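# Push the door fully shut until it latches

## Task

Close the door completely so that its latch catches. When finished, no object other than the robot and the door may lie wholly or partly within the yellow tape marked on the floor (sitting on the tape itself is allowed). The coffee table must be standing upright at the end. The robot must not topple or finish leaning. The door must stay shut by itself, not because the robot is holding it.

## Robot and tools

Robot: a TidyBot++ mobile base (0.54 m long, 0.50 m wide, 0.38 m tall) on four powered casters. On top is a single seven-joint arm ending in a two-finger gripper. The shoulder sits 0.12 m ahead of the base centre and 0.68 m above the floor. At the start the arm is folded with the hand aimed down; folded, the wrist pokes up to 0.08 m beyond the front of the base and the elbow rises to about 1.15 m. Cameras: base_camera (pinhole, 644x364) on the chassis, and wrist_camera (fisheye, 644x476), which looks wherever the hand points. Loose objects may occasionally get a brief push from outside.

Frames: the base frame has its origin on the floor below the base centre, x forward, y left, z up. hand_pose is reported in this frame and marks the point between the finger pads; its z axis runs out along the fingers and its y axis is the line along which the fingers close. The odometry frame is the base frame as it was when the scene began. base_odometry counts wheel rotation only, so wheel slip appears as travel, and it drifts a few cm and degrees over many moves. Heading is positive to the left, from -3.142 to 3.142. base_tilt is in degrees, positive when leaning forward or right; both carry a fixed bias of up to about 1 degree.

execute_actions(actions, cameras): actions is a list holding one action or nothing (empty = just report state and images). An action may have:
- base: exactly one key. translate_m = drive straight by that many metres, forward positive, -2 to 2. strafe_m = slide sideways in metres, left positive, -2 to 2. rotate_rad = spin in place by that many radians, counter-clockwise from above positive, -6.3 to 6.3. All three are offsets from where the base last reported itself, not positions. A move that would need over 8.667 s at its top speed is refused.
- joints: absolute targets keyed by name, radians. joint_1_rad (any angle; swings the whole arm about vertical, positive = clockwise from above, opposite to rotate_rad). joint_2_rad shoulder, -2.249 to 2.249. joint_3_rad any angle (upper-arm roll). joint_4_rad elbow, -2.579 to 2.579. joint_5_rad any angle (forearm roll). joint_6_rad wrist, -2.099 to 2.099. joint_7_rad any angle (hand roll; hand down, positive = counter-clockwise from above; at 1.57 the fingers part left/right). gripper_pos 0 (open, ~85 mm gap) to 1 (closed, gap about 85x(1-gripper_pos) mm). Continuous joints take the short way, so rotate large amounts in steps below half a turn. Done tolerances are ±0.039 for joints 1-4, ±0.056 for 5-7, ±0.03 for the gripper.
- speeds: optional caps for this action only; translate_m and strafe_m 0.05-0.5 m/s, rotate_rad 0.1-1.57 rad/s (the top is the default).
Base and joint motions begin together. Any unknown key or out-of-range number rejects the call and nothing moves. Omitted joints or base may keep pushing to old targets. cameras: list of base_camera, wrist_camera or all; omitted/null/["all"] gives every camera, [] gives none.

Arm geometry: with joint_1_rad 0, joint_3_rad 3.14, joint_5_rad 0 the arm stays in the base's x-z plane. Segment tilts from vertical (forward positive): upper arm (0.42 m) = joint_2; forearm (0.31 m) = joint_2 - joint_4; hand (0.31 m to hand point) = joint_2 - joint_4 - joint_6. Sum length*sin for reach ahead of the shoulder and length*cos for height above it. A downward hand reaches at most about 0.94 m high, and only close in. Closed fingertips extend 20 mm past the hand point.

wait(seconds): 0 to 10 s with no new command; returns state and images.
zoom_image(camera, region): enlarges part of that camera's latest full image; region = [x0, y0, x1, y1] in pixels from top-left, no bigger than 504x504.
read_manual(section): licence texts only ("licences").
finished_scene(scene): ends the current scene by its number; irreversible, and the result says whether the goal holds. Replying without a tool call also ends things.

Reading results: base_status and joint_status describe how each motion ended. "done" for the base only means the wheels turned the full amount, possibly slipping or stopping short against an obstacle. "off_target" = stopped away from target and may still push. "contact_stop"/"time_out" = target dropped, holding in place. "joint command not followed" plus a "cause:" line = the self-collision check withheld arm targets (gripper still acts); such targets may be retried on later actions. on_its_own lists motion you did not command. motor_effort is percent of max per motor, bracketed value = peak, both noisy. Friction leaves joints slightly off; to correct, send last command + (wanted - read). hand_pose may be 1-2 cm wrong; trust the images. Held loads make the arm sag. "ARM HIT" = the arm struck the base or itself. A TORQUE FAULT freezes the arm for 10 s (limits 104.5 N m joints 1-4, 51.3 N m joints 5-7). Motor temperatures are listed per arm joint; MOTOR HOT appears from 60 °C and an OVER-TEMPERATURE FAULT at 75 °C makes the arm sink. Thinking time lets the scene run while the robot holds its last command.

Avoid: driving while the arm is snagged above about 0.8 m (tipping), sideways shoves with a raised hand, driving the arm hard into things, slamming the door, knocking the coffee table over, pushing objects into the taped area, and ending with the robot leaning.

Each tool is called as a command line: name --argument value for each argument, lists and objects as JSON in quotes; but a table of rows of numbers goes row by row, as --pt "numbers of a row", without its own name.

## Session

execute_actions --actions '[]'

Scene clock: 0.00 s.
Motor temperatures (°C, as the motors report them): [32 33 26 28 36 35 35]
base_odometry: x=+0.000 y=+0.000 heading=+0.000 (m, m, rad; odometry frame)
base_tilt: forward=-0.9 right=-0.2 (deg)
base_status: not commanded
joint_positions: joint_1_rad=+0.041 joint_2_rad=-0.357 joint_3_rad=+3.132 joint_4_rad=-2.525 joint_5_rad=-0.006 joint_6_rad=-0.885 joint_7_rad=+1.534 gripper_pos=+0.000
joint_status: not commanded
motor_effort: joint_1_rad=+0 joint_2_rad=-2 joint_3_rad=+0 joint_4_rad=+13 joint_5_rad=-1 joint_6_rad=+1 joint_7_rad=+0 (%)
hand_pose: x=+0.2595 y=-0.0019 z=+0.5892 quat_wxyz=(-0.001, +0.998, -0.036, +0.044) (m; base frame)
pictures: base_camera, wrist_camera
Images, in order (width x height): base_camera 644x364, wrist_camera 644x476.

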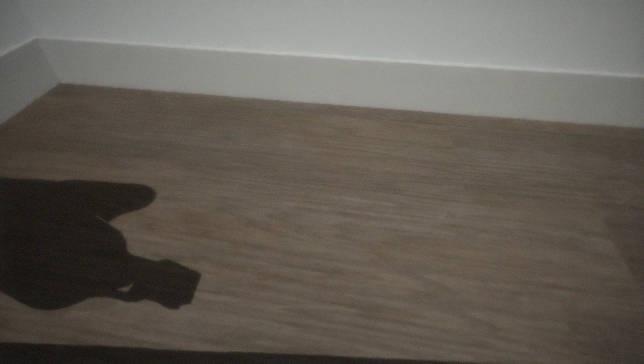

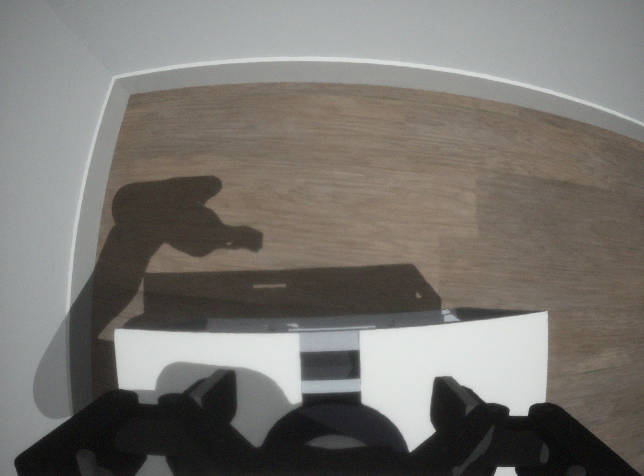

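execute_actions --actions '[{"joints": {"joint_1_rad": 2.3, "joint_2_rad": -0.2, "joint_4_rad": -0.3, "joint_6_rad": -2.0}}]' --cameras '["wrist_camera"]'

Scene clock: 13.70 s.
Motor temperatures (°C, as the motors report them): [32 33 26 28 36 35 35]
base_odometry: x=+0.000 y=+0.000 heading=+0.000 (m, m, rad; odometry frame)
base_tilt: forward=-0.9 right=-0.2 (deg)
base_status: not commanded
joint_positions: joint_1_rad=+2.278 joint_2_rad=-0.221 joint_3_rad=+3.132 joint_4_rad=-0.315 joint_5_rad=-0.006 joint_6_rad=-1.953 joint_7_rad=+1.534 gripper_pos=+0.000
joint_status: all done
motor_effort: joint_1_rad=+0(1) joint_2_rad=+0(10) joint_3_rad=+0(0) joint_4_rad=+6(18) joint_5_rad=-1(1) joint_6_rad=+7(7) joint_7_rad=+0(0) (%)
hand_pose: x=-0.0149 y=-0.1665 z=+1.2627 quat_wxyz=(+0.467, +0.349, -0.779, +0.230) (m; base frame)
pictures: wrist_camera
Images, in order (width x height): wrist_camera 644x476.

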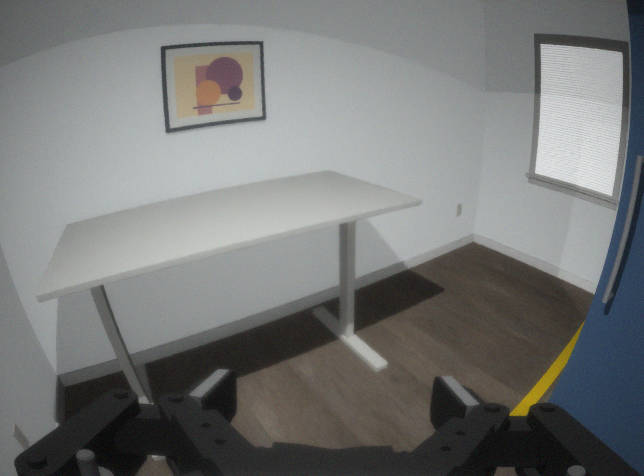

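execute_actions --actions '[{"base": {"rotate_rad": 2.993}, "joints": {"joint_1_rad": 0.0, "joint_4_rad": -0.5}}]'

Scene clock: 36.17 s.
Motor temperatures (°C, as the motors report them): [32 33 26 28 36 35 35]
base_odometry: x=+0.000 y=+0.000 heading=+2.992 (m, m, rad; odometry frame)
base_tilt: forward=-0.9 right=-0.2 (deg)
base_status: done
joint_positions: joint_1_rad=+0.021 joint_2_rad=-0.213 joint_3_rad=+3.132 joint_4_rad=-0.481 joint_5_rad=-0.006 joint_6_rad=-1.953 joint_7_rad=+1.534 gripper_pos=+0.000
joint_status: all done
motor_effort: joint_1_rad=+0(1) joint_2_rad=-2(1) joint_3_rad=-1(0) joint_4_rad=+8(9) joint_5_rad=-1(0) joint_6_rad=+7(8) joint_7_rad=+0(0) (%)
hand_pose: x=+0.3609 y=+0.0013 z=+1.2076 quat_wxyz=(-0.007, +0.896, -0.019, +0.444) (m; base frame)
pictures: base_camera, wrist_camera
Images, in order (width x height): base_camera 644x364, wrist_camera 644x476.

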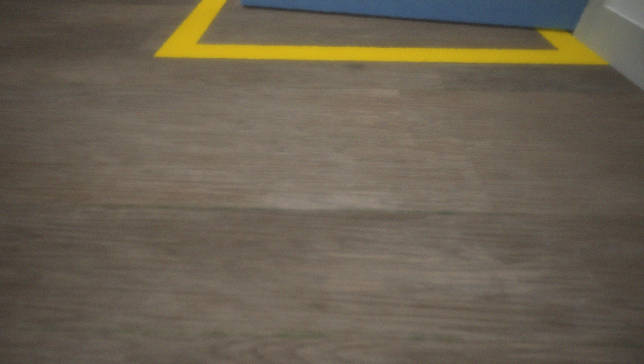

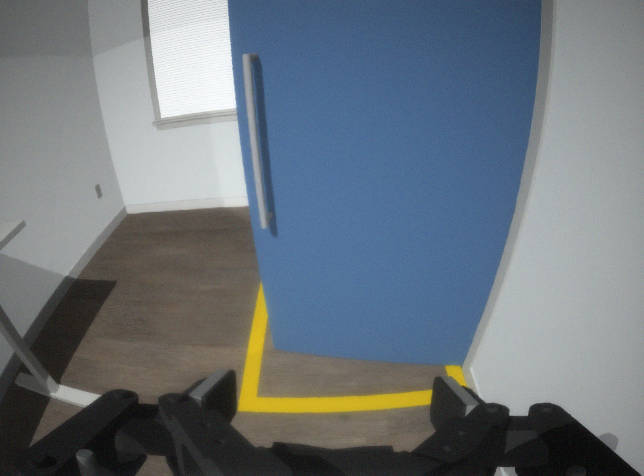

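execute_actions --actions '[{"base": {"strafe_m": 0.58}}]'

Scene clock: 56.00 s.
Motor temperatures (°C, as the motors report them): [32 33 26 28 36 35 35]
base_odometry: x=-0.085 y=-0.574 heading=+2.993 (m, m, rad; odometry frame)
base_tilt: forward=-0.9 right=-0.2 (deg)
base_status: done
joint_positions: joint_1_rad=+0.021 joint_2_rad=-0.213 joint_3_rad=+3.132 joint_4_rad=-0.481 joint_5_rad=-0.006 joint_6_rad=-1.953 joint_7_rad=+1.534 gripper_pos=+0.000
joint_status: not commanded
motor_effort: joint_1_rad=+0(0) joint_2_rad=-2(3) joint_3_rad=+0(2) joint_4_rad=+8(8) joint_5_rad=-1(2) joint_6_rad=+7(7) joint_7_rad=+0(0) (%)
hand_pose: x=+0.3609 y=+0.0013 z=+1.2075 quat_wxyz=(-0.007, +0.896, -0.019, +0.444) (m; base frame)
pictures: base_camera, wrist_camera
Images, in order (width x height): base_camera 644x364, wrist_camera 644x476.

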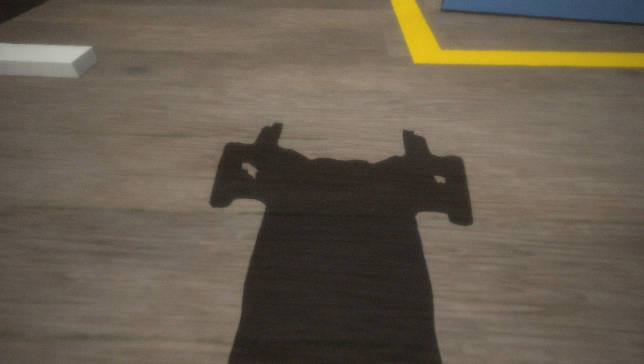

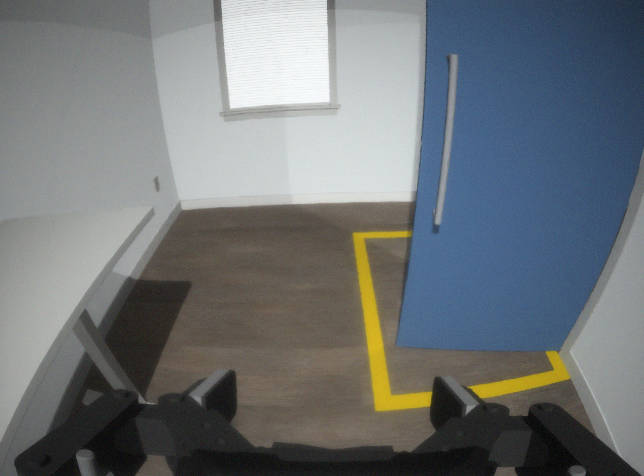

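execute_actions --actions '[{"base": {"translate_m": 1.75}, "joints": {"joint_1_rad": 1.45, "joint_4_rad": -0.75}}]'

Scene clock: 66.60 s.
Motor temperatures (°C, as the motors report them): [32 33 26 28 36 35 35]
base_odometry: x=-1.816 y=-0.316 heading=+2.994 (m, m, rad; odometry frame)
base_tilt: forward=-0.9 right=-0.2 (deg)
base_status: done
joint_positions: joint_1_rad=+1.428 joint_2_rad=-0.211 joint_3_rad=+3.132 joint_4_rad=-0.732 joint_5_rad=-0.006 joint_6_rad=-1.954 joint_7_rad=+1.534 gripper_pos=+0.000
joint_status: all done
motor_effort: joint_1_rad=+0(0) joint_2_rad=-5(3) joint_3_rad=-1(1) joint_4_rad=+11(11) joint_5_rad=-1(0) joint_6_rad=+6(7) joint_7_rad=+0(0) (%)
hand_pose: x=+0.1624 y=-0.2571 z=+1.1212 quat_wxyz=(+0.207, +0.707, -0.627, +0.253) (m; base frame)
pictures: base_camera, wrist_camera
Images, in order (width x height): base_camera 644x364, wrist_camera 644x476.

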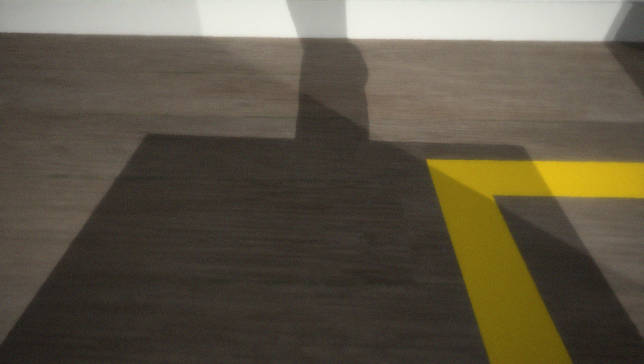

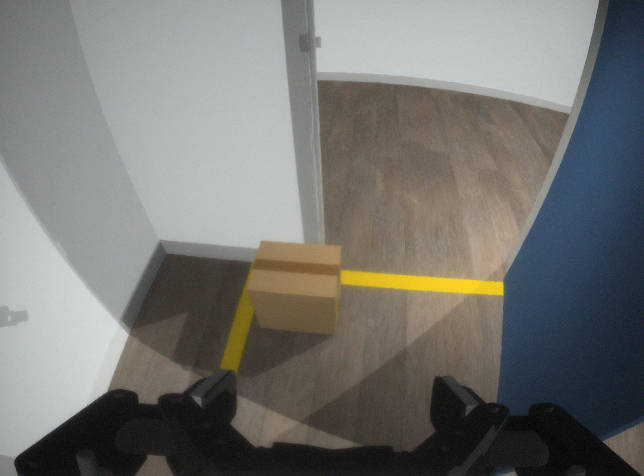

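zoom_image --camera "wrist_camera" --region '[140, 200, 540, 460]'

Region (140, 200, 540, 460) of wrist_camera's 644x476 image, scaled by 1.260; it fills the top 328 rows of this view, and the rest is white.

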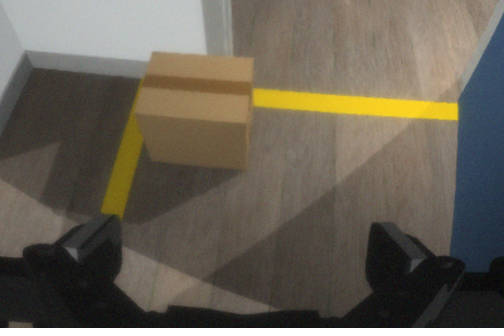

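execute_actions --actions '[{"base": {"strafe_m": -0.52}, "joints": {"joint_1_rad": 1.57, "joint_2_rad": 0.0, "joint_4_rad": -0.95, "joint_6_rad": -2.05}}]'

Scene clock: 99.40 s.
Motor temperatures (°C, as the motors report them): [32 33 26 28 36 35 35]
base_odometry: x=-1.740 y=+0.198 heading=+2.994 (m, m, rad; odometry frame)
base_tilt: forward=-0.9 right=-0.1 (deg)
base_status: done
joint_positions: joint_1_rad=+1.548 joint_2_rad=+0.004 joint_3_rad=+3.132 joint_4_rad=-0.944 joint_5_rad=-0.006 joint_6_rad=-2.004 joint_7_rad=+1.534 gripper_pos=+0.000
joint_status: all done
motor_effort: joint_1_rad=+0(1) joint_2_rad=-15(19) joint_3_rad=-1(0) joint_4_rad=+14(15) joint_5_rad=-1(0) joint_6_rad=+1(6) joint_7_rad=+0(0) (%)
hand_pose: x=+0.1323 y=-0.3155 z=+0.9803 quat_wxyz=(+0.063, +0.703, -0.704, +0.071) (m; base frame)
pictures: base_camera, wrist_camera
Images, in order (width x height): base_camera 644x364, wrist_camera 644x476.

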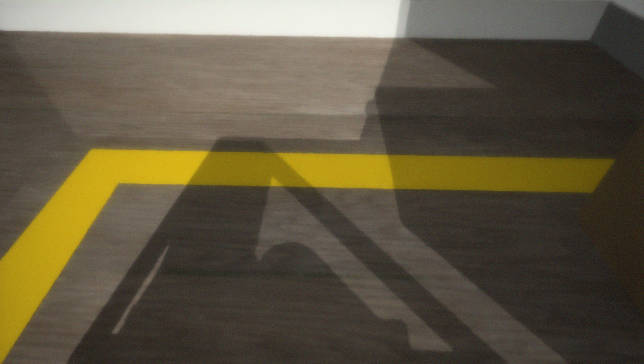

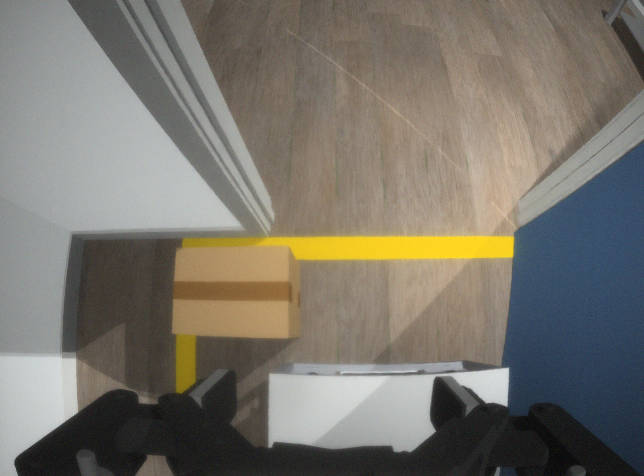

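zoom_image --camera "wrist_camera" --region '[544, 0, 644, 110]'

execute_actions --actions '[{"base": {"translate_m": -0.075}, "joints": {"joint_4_rad": -0.45}}]'

Region (544, 0, 644, 110) of wrist_camera's 644x476 image, scaled by 4.582; it fills the left 458 columns of this view, and the rest is white.

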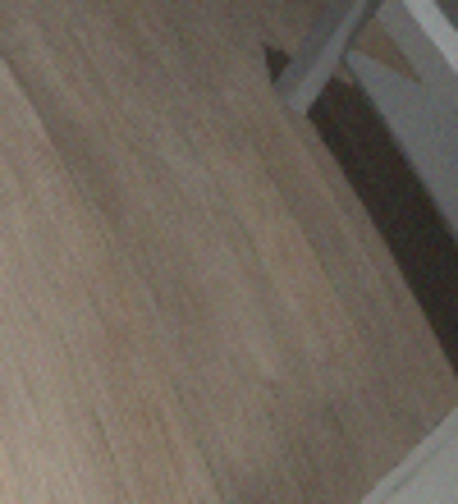

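Scene clock: 121.70 s.
Motor temperatures (°C, as the motors report them): [32 33 26 28 36 35 35]
base_odometry: x=-1.666 y=+0.188 heading=+2.994 (m, m, rad; odometry frame)
base_tilt: forward=-0.9 right=-0.2 (deg)
base_status: done
joint_positions: joint_1_rad=+1.555 joint_2_rad=+0.004 joint_3_rad=+3.133 joint_4_rad=-0.464 joint_5_rad=-0.006 joint_6_rad=-2.004 joint_7_rad=+1.534 gripper_pos=+0.000
joint_status: all done
motor_effort: joint_1_rad=+0(2) joint_2_rad=-11(16) joint_3_rad=-1(2) joint_4_rad=+11(14) joint_5_rad=-1(2) joint_6_rad=+5(5) joint_7_rad=+0(0) (%)
hand_pose: x=+0.1305 y=-0.3366 z=+1.1389 quat_wxyz=(+0.223, +0.666, -0.670, +0.241) (m; base frame)
pictures: base_camera, wrist_camera
Images, in order (width x height): base_camera 644x364, wrist_camera 644x476.

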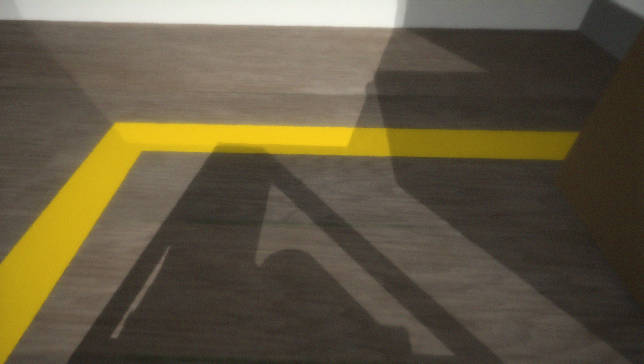

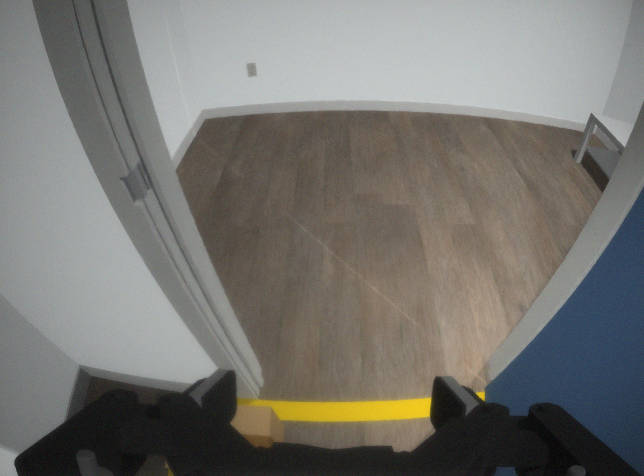

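execute_actions --actions '[{"base": {"strafe_m": -0.33}, "speeds": {"strafe_m": 0.25}, "joints": {"joint_1_rad": 0.2, "joint_2_rad": -0.3, "joint_4_rad": -1.15}}]'

Scene clock: 130.73 s.
Motor temperatures (°C, as the motors report them): [32 33 26 28 36 35 35]
base_odometry: x=-1.617 y=+0.514 heading=+2.994 (m, m, rad; odometry frame)
base_tilt: forward=-0.9 right=-0.2 (deg)
base_status: done
joint_positions: joint_1_rad=+0.221 joint_2_rad=-0.281 joint_3_rad=+3.133 joint_4_rad=-1.132 joint_5_rad=-0.006 joint_6_rad=-2.005 joint_7_rad=+1.534 gripper_pos=+0.000
joint_status: all done
motor_effort: joint_1_rad=+0(1) joint_2_rad=-5(12) joint_3_rad=+0(0) joint_4_rad=+13(12) joint_5_rad=-1(0) joint_6_rad=+3(6) joint_7_rad=+0(0) (%)
hand_pose: x=+0.3224 y=-0.0400 z=+0.9947 quat_wxyz=(+0.011, +0.982, -0.121, +0.142) (m; base frame)
pictures: base_camera, wrist_camera
Images, in order (width x height): base_camera 644x364, wrist_camera 644x476.

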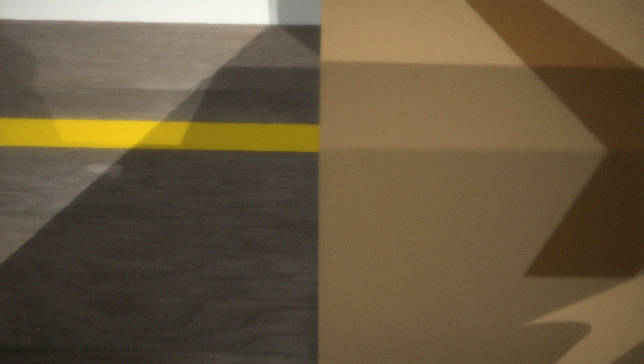

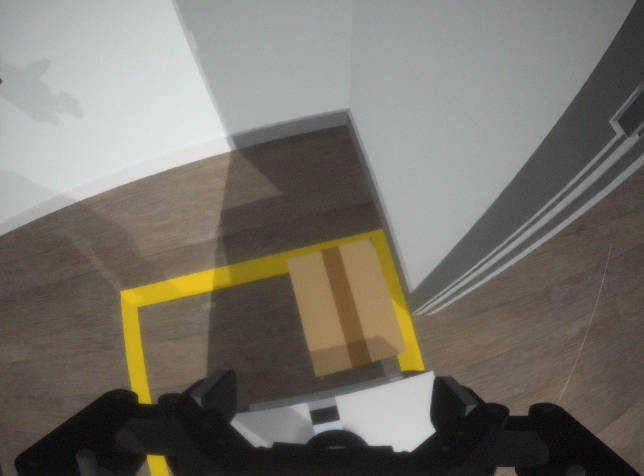

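execute_actions --actions '[{"base": {"translate_m": 0.59}, "speeds": {"translate_m": 0.14}}]'

Scene clock: 139.97 s.
Motor temperatures (°C, as the motors report them): [32 33 26 28 36 35 35]
base_odometry: x=-2.201 y=+0.601 heading=+2.994 (m, m, rad; odometry frame)
base_tilt: forward=-0.9 right=-0.2 (deg)
base_status: done
joint_positions: joint_1_rad=+0.221 joint_2_rad=-0.293 joint_3_rad=+3.133 joint_4_rad=-1.134 joint_5_rad=-0.006 joint_6_rad=-2.006 joint_7_rad=+1.534 gripper_pos=+0.000
joint_status: not commanded
motor_effort: joint_1_rad=+0(0) joint_2_rad=-4(9) joint_3_rad=+0(0) joint_4_rad=+13(15) joint_5_rad=-1(1) joint_6_rad=+3(4) joint_7_rad=+0(0) (%)
hand_pose: x=+0.3183 y=-0.0391 z=+0.9961 quat_wxyz=(+0.012, +0.982, -0.121, +0.146) (m; base frame)
pictures: base_camera, wrist_camera
Images, in order (width x height): base_camera 644x364, wrist_camera 644x476.

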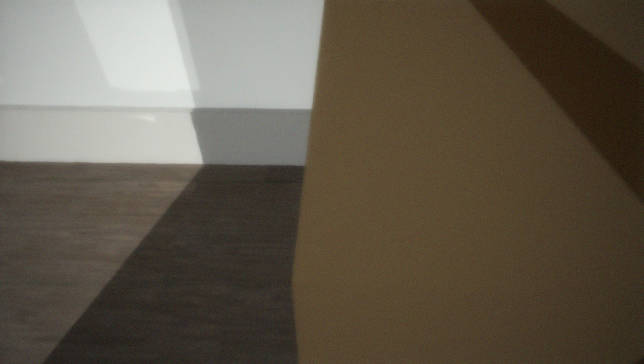

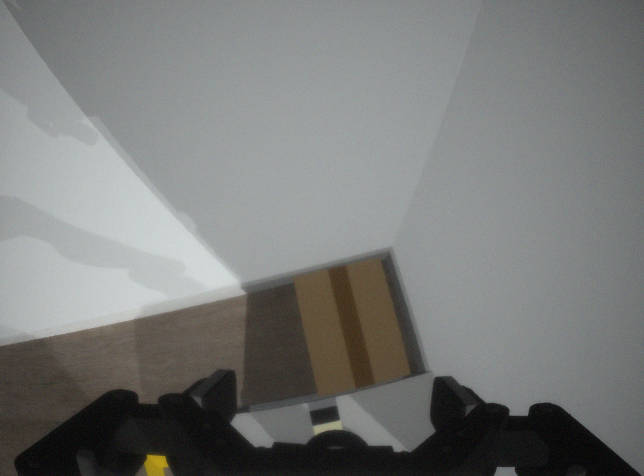

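execute_actions --actions '[{"base": {"translate_m": -0.05}}]' --cameras '[]'

execute_actions --actions '[{"base": {"strafe_m": 0.86}, "joints": {"joint_1_rad": 2.0, "joint_2_rad": -0.75, "joint_4_rad": -0.95}}]'

Scene clock: 157.80 s.
Motor temperatures (°C, as the motors report them): [32 33 26 28 36 35 35]
base_odometry: x=-2.151 y=+0.594 heading=+2.994 (m, m, rad; odometry frame)
base_tilt: forward=-0.9 right=-0.2 (deg)
base_status: done
joint_positions: joint_1_rad=+0.221 joint_2_rad=-0.302 joint_3_rad=+3.133 joint_4_rad=-1.135 joint_5_rad=-0.006 joint_6_rad=-2.006 joint_7_rad=+1.534 gripper_pos=+0.000
joint_status: not commanded
motor_effort: joint_1_rad=+0(0) joint_2_rad=-4(9) joint_3_rad=+0(0) joint_4_rad=+13(14) joint_5_rad=-1(1) joint_6_rad=+3(4) joint_7_rad=+0(0) (%)
hand_pose: x=+0.3153 y=-0.0384 z=+0.9978 quat_wxyz=(+0.012, +0.981, -0.121, +0.150) (m; base frame)
pictures: none
No camera images: the call's "cameras" was empty. Leave "cameras" out to get every camera's image.

Scene clock: 160.90 s.
Motor temperatures (°C, as the motors report them): [32 33 26 28 36 35 35]
base_odometry: x=-2.278 y=-0.257 heading=+2.994 (m, m, rad; odometry frame)
base_tilt: forward=-0.9 right=-0.2 (deg)
base_status: done
joint_positions: joint_1_rad=+1.978 joint_2_rad=-0.740 joint_3_rad=+3.133 joint_4_rad=-0.965 joint_5_rad=-0.006 joint_6_rad=-2.006 joint_7_rad=+1.534 gripper_pos=+0.000
joint_status: all done
motor_effort: joint_1_rad=+0(1) joint_2_rad=+14(16) joint_3_rad=+0(3) joint_4_rad=+7(14) joint_5_rad=-1(2) joint_6_rad=+7(8) joint_7_rad=+0(0) (%)
hand_pose: x=+0.1117 y=-0.0317 z=+1.1080 quat_wxyz=(+0.363, +0.485, -0.756, +0.249) (m; base frame)
pictures: base_camera, wrist_camera
Images, in order (width x height): base_camera 644x364, wrist_camera 644x476.

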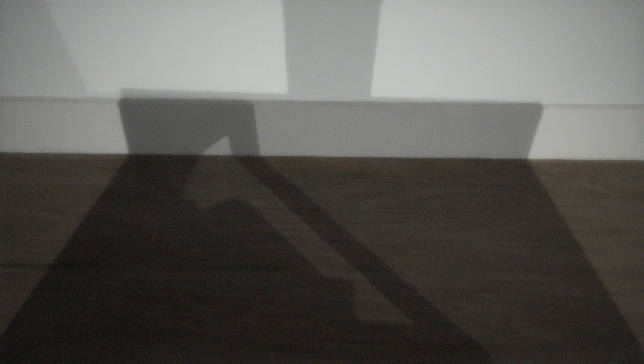

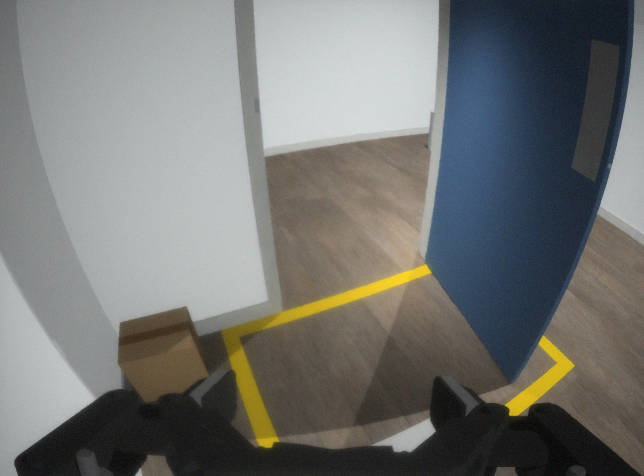

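execute_actions --actions '[{"base": {"translate_m": -1.25}, "joints": {"joint_1_rad": 0.8}}]'

Scene clock: 166.83 s.
Motor temperatures (°C, as the motors report them): [32 33 26 28 36 35 35]
base_odometry: x=-1.042 y=-0.442 heading=+2.993 (m, m, rad; odometry frame)
base_tilt: forward=-1.0 right=-0.2 (deg)
base_status: done
joint_positions: joint_1_rad=+0.818 joint_2_rad=-0.742 joint_3_rad=+3.133 joint_4_rad=-0.964 joint_5_rad=-0.006 joint_6_rad=-2.006 joint_7_rad=+1.534 gripper_pos=+0.000
joint_status: all done
motor_effort: joint_1_rad=+0(2) joint_2_rad=+14(17) joint_3_rad=+0(1) joint_4_rad=+7(7) joint_5_rad=-1(0) joint_6_rad=+7(7) joint_7_rad=+0(0) (%)
hand_pose: x=+0.1446 y=-0.0188 z=+1.1082 quat_wxyz=(+0.167, +0.820, -0.366, +0.408) (m; base frame)
pictures: base_camera, wrist_camera
Images, in order (width x height): base_camera 644x364, wrist_camera 644x476.

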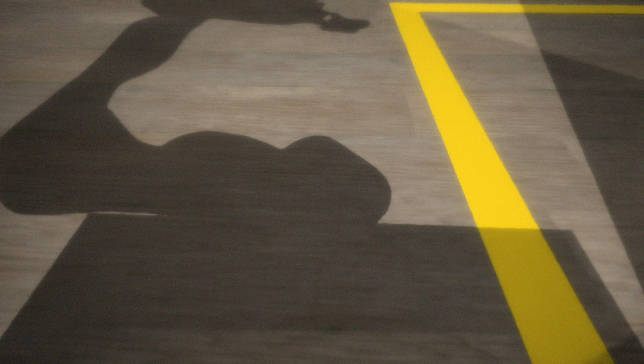

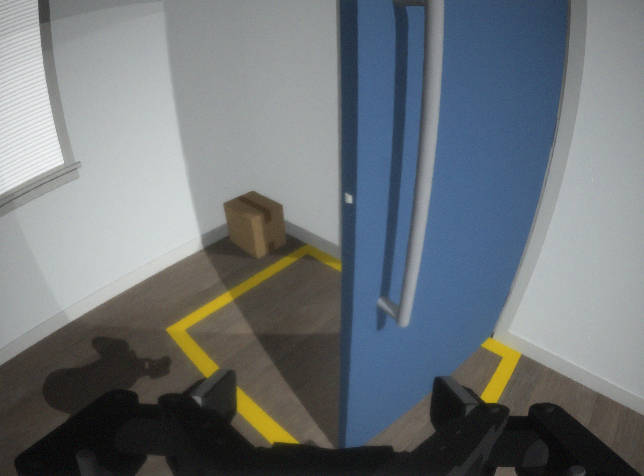

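execute_actions --actions '[{"base": {"strafe_m": -0.33}, "joints": {"joint_2_rad": -0.9, "joint_4_rad": -1.1}}]'

Scene clock: 185.40 s.
Motor temperatures (°C, as the motors report them): [32 33 26 28 36 35 35]
base_odometry: x=-0.993 y=-0.116 heading=+2.993 (m, m, rad; odometry frame)
base_tilt: forward=-0.9 right=-0.2 (deg)
base_status: done
joint_positions: joint_1_rad=+0.814 joint_2_rad=-0.896 joint_3_rad=+3.133 joint_4_rad=-1.087 joint_5_rad=-0.006 joint_6_rad=-2.007 joint_7_rad=+1.534 gripper_pos=+0.000
joint_status: all done
motor_effort: joint_1_rad=+0(1) joint_2_rad=+18(22) joint_3_rad=+0(1) joint_4_rad=+7(8) joint_5_rad=-1(0) joint_6_rad=+8(8) joint_7_rad=+0(1) (%)
hand_pose: x=+0.1116 y=+0.0161 z=+1.0706 quat_wxyz=(+0.172, +0.814, -0.361, +0.421) (m; base frame)
pictures: base_camera, wrist_camera
Images, in order (width x height): base_camera 644x364, wrist_camera 644x476.

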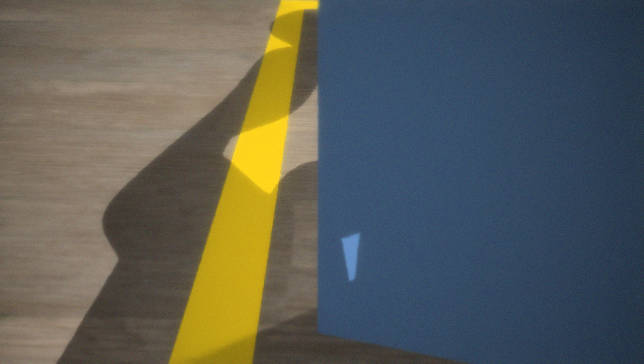

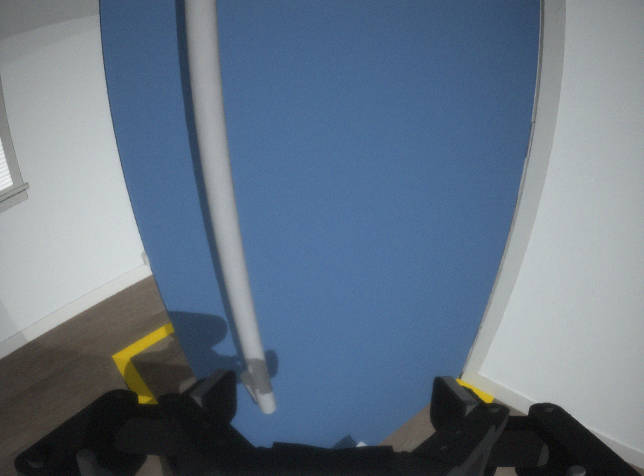

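execute_actions --actions '[{"base": {"translate_m": 0.67}, "speeds": {"translate_m": 0.17}}]'

Scene clock: 201.50 s.
Motor temperatures (°C, as the motors report them): [32 33 26 28 36 35 35]
base_odometry: x=-1.656 y=-0.017 heading=+2.993 (m, m, rad; odometry frame)
base_tilt: forward=-1.0 right=-0.2 (deg)
base_status: done
joint_positions: joint_1_rad=+0.813 joint_2_rad=-0.897 joint_3_rad=+3.133 joint_4_rad=-1.087 joint_5_rad=-0.006 joint_6_rad=-2.007 joint_7_rad=+1.534 gripper_pos=+0.000
joint_status: not commanded
motor_effort: joint_1_rad=+0(4) joint_2_rad=+18(23) joint_3_rad=+0(2) joint_4_rad=+7(8) joint_5_rad=-1(2) joint_6_rad=+7(7) joint_7_rad=-1(1) (%)
hand_pose: x=+0.1114 y=+0.0163 z=+1.0704 quat_wxyz=(+0.172, +0.814, -0.361, +0.421) (m; base frame)
pictures: base_camera, wrist_camera
Images, in order (width x height): base_camera 644x364, wrist_camera 644x476.

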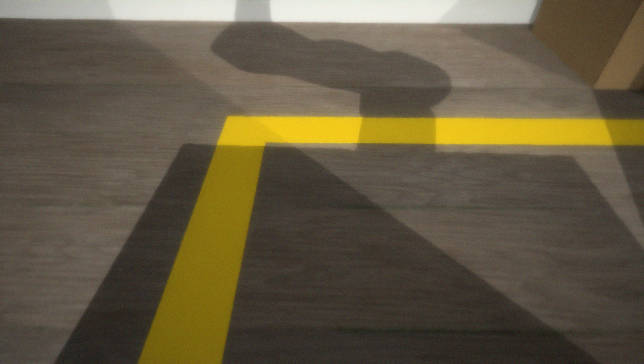

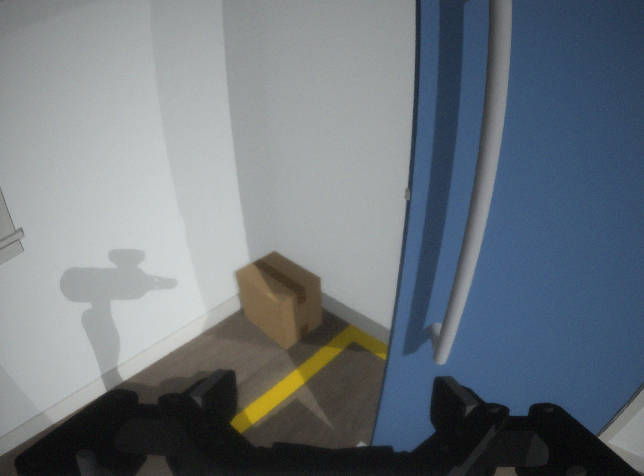

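execute_actions --actions '[{"base": {"strafe_m": -0.54}, "speeds": {"strafe_m": 0.14}}]'

Scene clock: 210.60 s.
Motor temperatures (°C, as the motors report them): [32 33 26 28 36 35 35]
base_odometry: x=-1.576 y=+0.517 heading=+2.993 (m, m, rad; odometry frame)
base_tilt: forward=-1.0 right=-0.2 (deg)
base_status: done
joint_positions: joint_1_rad=+0.813 joint_2_rad=-0.897 joint_3_rad=+3.133 joint_4_rad=-1.088 joint_5_rad=-0.006 joint_6_rad=-2.007 joint_7_rad=+1.534 gripper_pos=+0.000
joint_status: not commanded
motor_effort: joint_1_rad=+0(2) joint_2_rad=+18(22) joint_3_rad=+0(2) joint_4_rad=+8(8) joint_5_rad=-1(0) joint_6_rad=+8(7) joint_7_rad=+0(0) (%)
hand_pose: x=+0.1112 y=+0.0165 z=+1.0702 quat_wxyz=(+0.172, +0.814, -0.361, +0.421) (m; base frame)
pictures: base_camera, wrist_camera
Images, in order (width x height): base_camera 644x364, wrist_camera 644x476.

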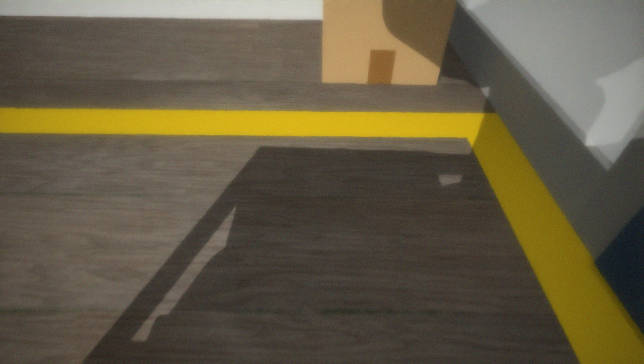

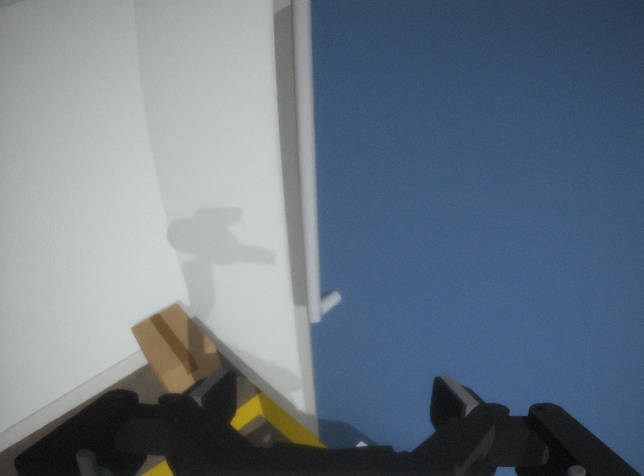

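execute_actions --actions '[{"base": {"strafe_m": -0.075}, "speeds": {"strafe_m": 0.06}}]'

Scene clock: 217.13 s.
Motor temperatures (°C, as the motors report them): [32 33 26 28 36 35 35]
base_odometry: x=-1.565 y=+0.592 heading=+2.993 (m, m, rad; odometry frame)
base_tilt: forward=-1.0 right=-0.2 (deg)
base_status: done
joint_positions: joint_1_rad=+0.812 joint_2_rad=-0.897 joint_3_rad=+3.133 joint_4_rad=-1.088 joint_5_rad=-0.006 joint_6_rad=-2.007 joint_7_rad=+1.534 gripper_pos=+0.000
joint_status: not commanded
motor_effort: joint_1_rad=+0(2) joint_2_rad=+18(21) joint_3_rad=+0(1) joint_4_rad=+7(7) joint_5_rad=-1(0) joint_6_rad=+7(8) joint_7_rad=+0(0) (%)
hand_pose: x=+0.1112 y=+0.0165 z=+1.0701 quat_wxyz=(+0.172, +0.814, -0.361, +0.421) (m; base frame)
pictures: base_camera, wrist_camera
Images, in order (width x height): base_camera 644x364, wrist_camera 644x476.

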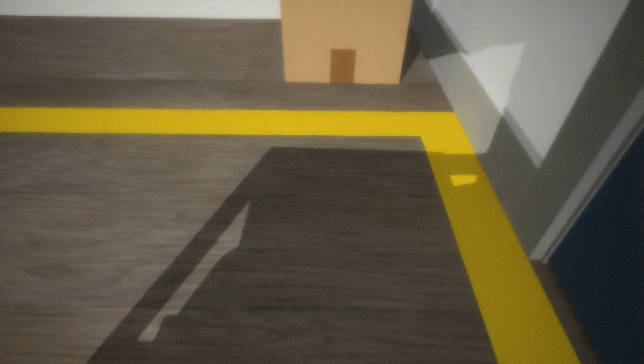

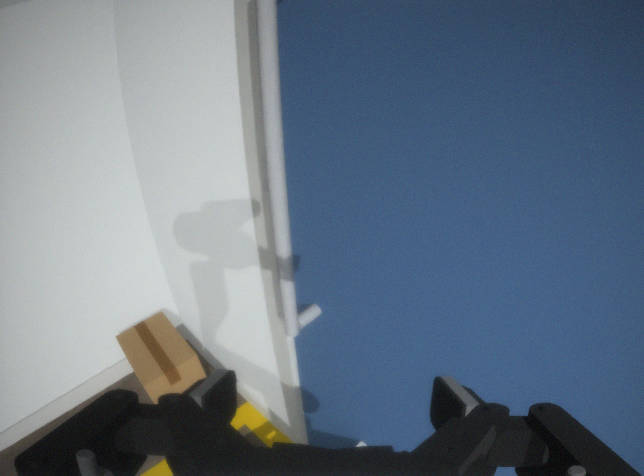

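zoom_image --camera "base_camera" --region '[500, 120, 644, 320]'

Region (500, 120, 644, 320) of base_camera's 644x364 image, scaled by 2.520; it fills the left 363 columns of this view, and the rest is white.

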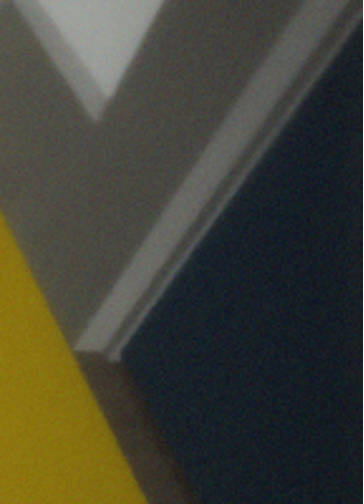

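execute_actions --actions '[{"base": {"strafe_m": -0.008}, "speeds": {"strafe_m": 0.05}}]'

Scene clock: 223.83 s.
Motor temperatures (°C, as the motors report them): [32 33 26 28 36 35 35]
base_odometry: x=-1.565 y=+0.593 heading=+2.994 (m, m, rad; odometry frame)
base_tilt: forward=-1.0 right=-0.2 (deg)
base_status: strafe_m time_out (by the wheels' count: -0.002 of -0.008)
joint_positions: joint_1_rad=+0.811 joint_2_rad=-0.896 joint_3_rad=+3.133 joint_4_rad=-1.089 joint_5_rad=-0.006 joint_6_rad=-2.008 joint_7_rad=+1.534 gripper_pos=+0.000
joint_status: not commanded
motor_effort: joint_1_rad=+0(6) joint_2_rad=+18(25) joint_3_rad=+0(4) joint_4_rad=+7(10) joint_5_rad=-1(2) joint_6_rad=+7(8) joint_7_rad=+0(0) (%)
hand_pose: x=+0.1114 y=+0.0161 z=+1.0697 quat_wxyz=(+0.171, +0.815, -0.361, +0.420) (m; base frame)
pictures: base_camera, wrist_camera
Images, in order (width x height): base_camera 644x364, wrist_camera 644x476.

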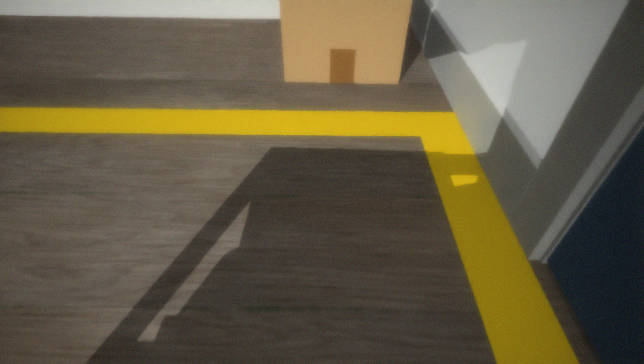

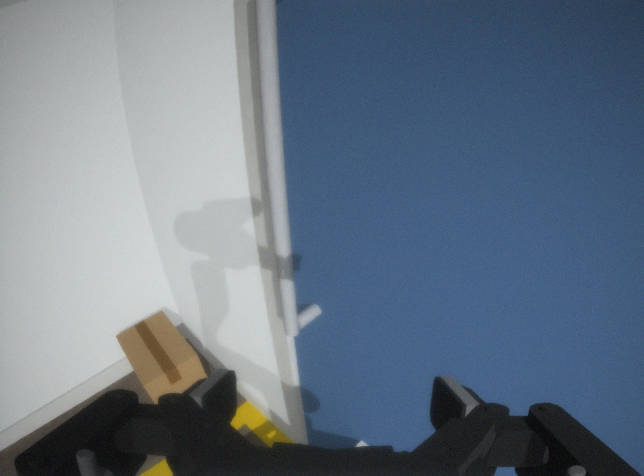

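The door is against its stop. I'll move the base away and check that it stays shut.

execute_actions --actions '[{"base": {"strafe_m": 0.08}}]'

Scene clock: 226.60 s.
Motor temperatures (°C, as the motors report them): [32 33 26 28 36 35 35]
base_odometry: x=-1.577 y=+0.514 heading=+2.994 (m, m, rad; odometry frame)
base_tilt: forward=-0.9 right=-0.2 (deg)
base_status: done
joint_positions: joint_1_rad=+0.811 joint_2_rad=-0.899 joint_3_rad=+3.133 joint_4_rad=-1.089 joint_5_rad=-0.006 joint_6_rad=-2.008 joint_7_rad=+1.534 gripper_pos=+0.000
joint_status: not commanded
motor_effort: joint_1_rad=+0(2) joint_2_rad=+18(21) joint_3_rad=+0(2) joint_4_rad=+7(8) joint_5_rad=+0(0) joint_6_rad=+7(8) joint_7_rad=+0(0) (%)
hand_pose: x=+0.1107 y=+0.0169 z=+1.0697 quat_wxyz=(+0.171, +0.815, -0.360, +0.421) (m; base frame)
pictures: base_camera, wrist_camera
Images, in order (width x height): base_camera 644x364, wrist_camera 644x476.

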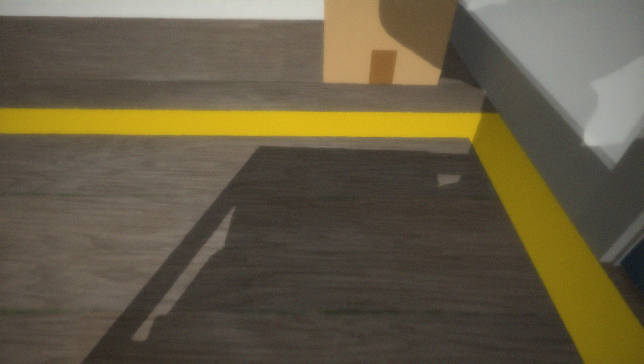

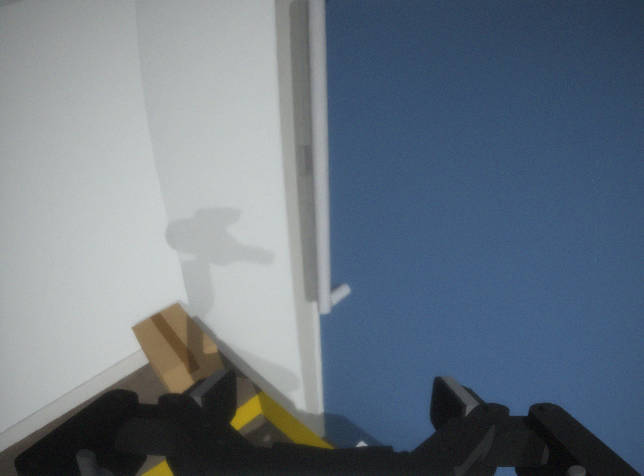

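execute_actions --actions '[]'

zoom_image --camera "base_camera" --region '[544, 180, 644, 320]'

Scene clock: 228.47 s.
Motor temperatures (°C, as the motors report them): [32 33 26 28 36 35 35]
base_odometry: x=-1.577 y=+0.514 heading=+2.994 (m, m, rad; odometry frame)
base_tilt: forward=-0.9 right=-0.2 (deg)
base_status: done
joint_positions: joint_1_rad=+0.811 joint_2_rad=-0.899 joint_3_rad=+3.133 joint_4_rad=-1.089 joint_5_rad=-0.006 joint_6_rad=-2.008 joint_7_rad=+1.534 gripper_pos=+0.000
joint_status: not commanded
motor_effort: joint_1_rad=+0(2) joint_2_rad=+18(21) joint_3_rad=+0(2) joint_4_rad=+7(8) joint_5_rad=-1(0) joint_6_rad=+7(8) joint_7_rad=+0(0) (%)
hand_pose: x=+0.1107 y=+0.0169 z=+1.0697 quat_wxyz=(+0.171, +0.815, -0.360, +0.421) (m; base frame)
pictures: base_camera, wrist_camera
Images, in order (width x height): base_camera 644x364, wrist_camera 644x476.

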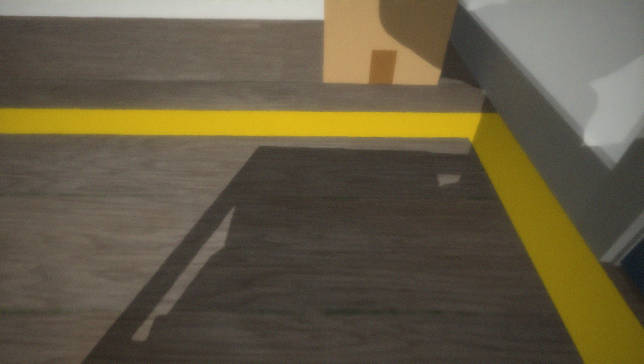

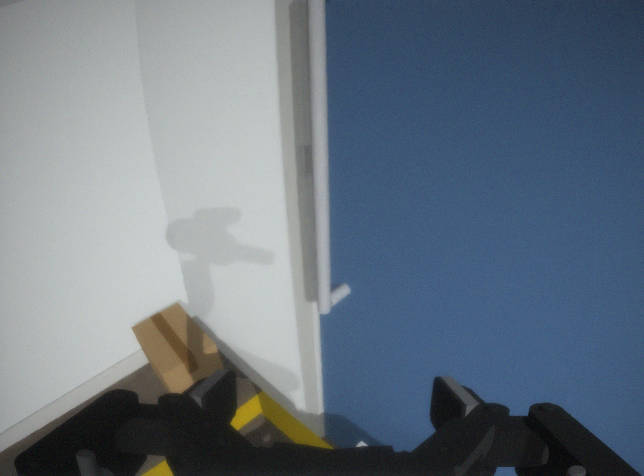

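Region (544, 180, 644, 320) of base_camera's 644x364 image, scaled by 3.600; it fills the left 360 columns of this view, and the rest is white.

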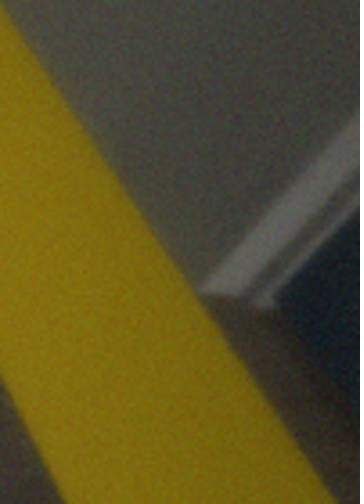

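The door stays shut in its frame. The box is clear of the tape and the coffee table was not touched.

finished_scene --scene 2

The scene is finished: the task was done.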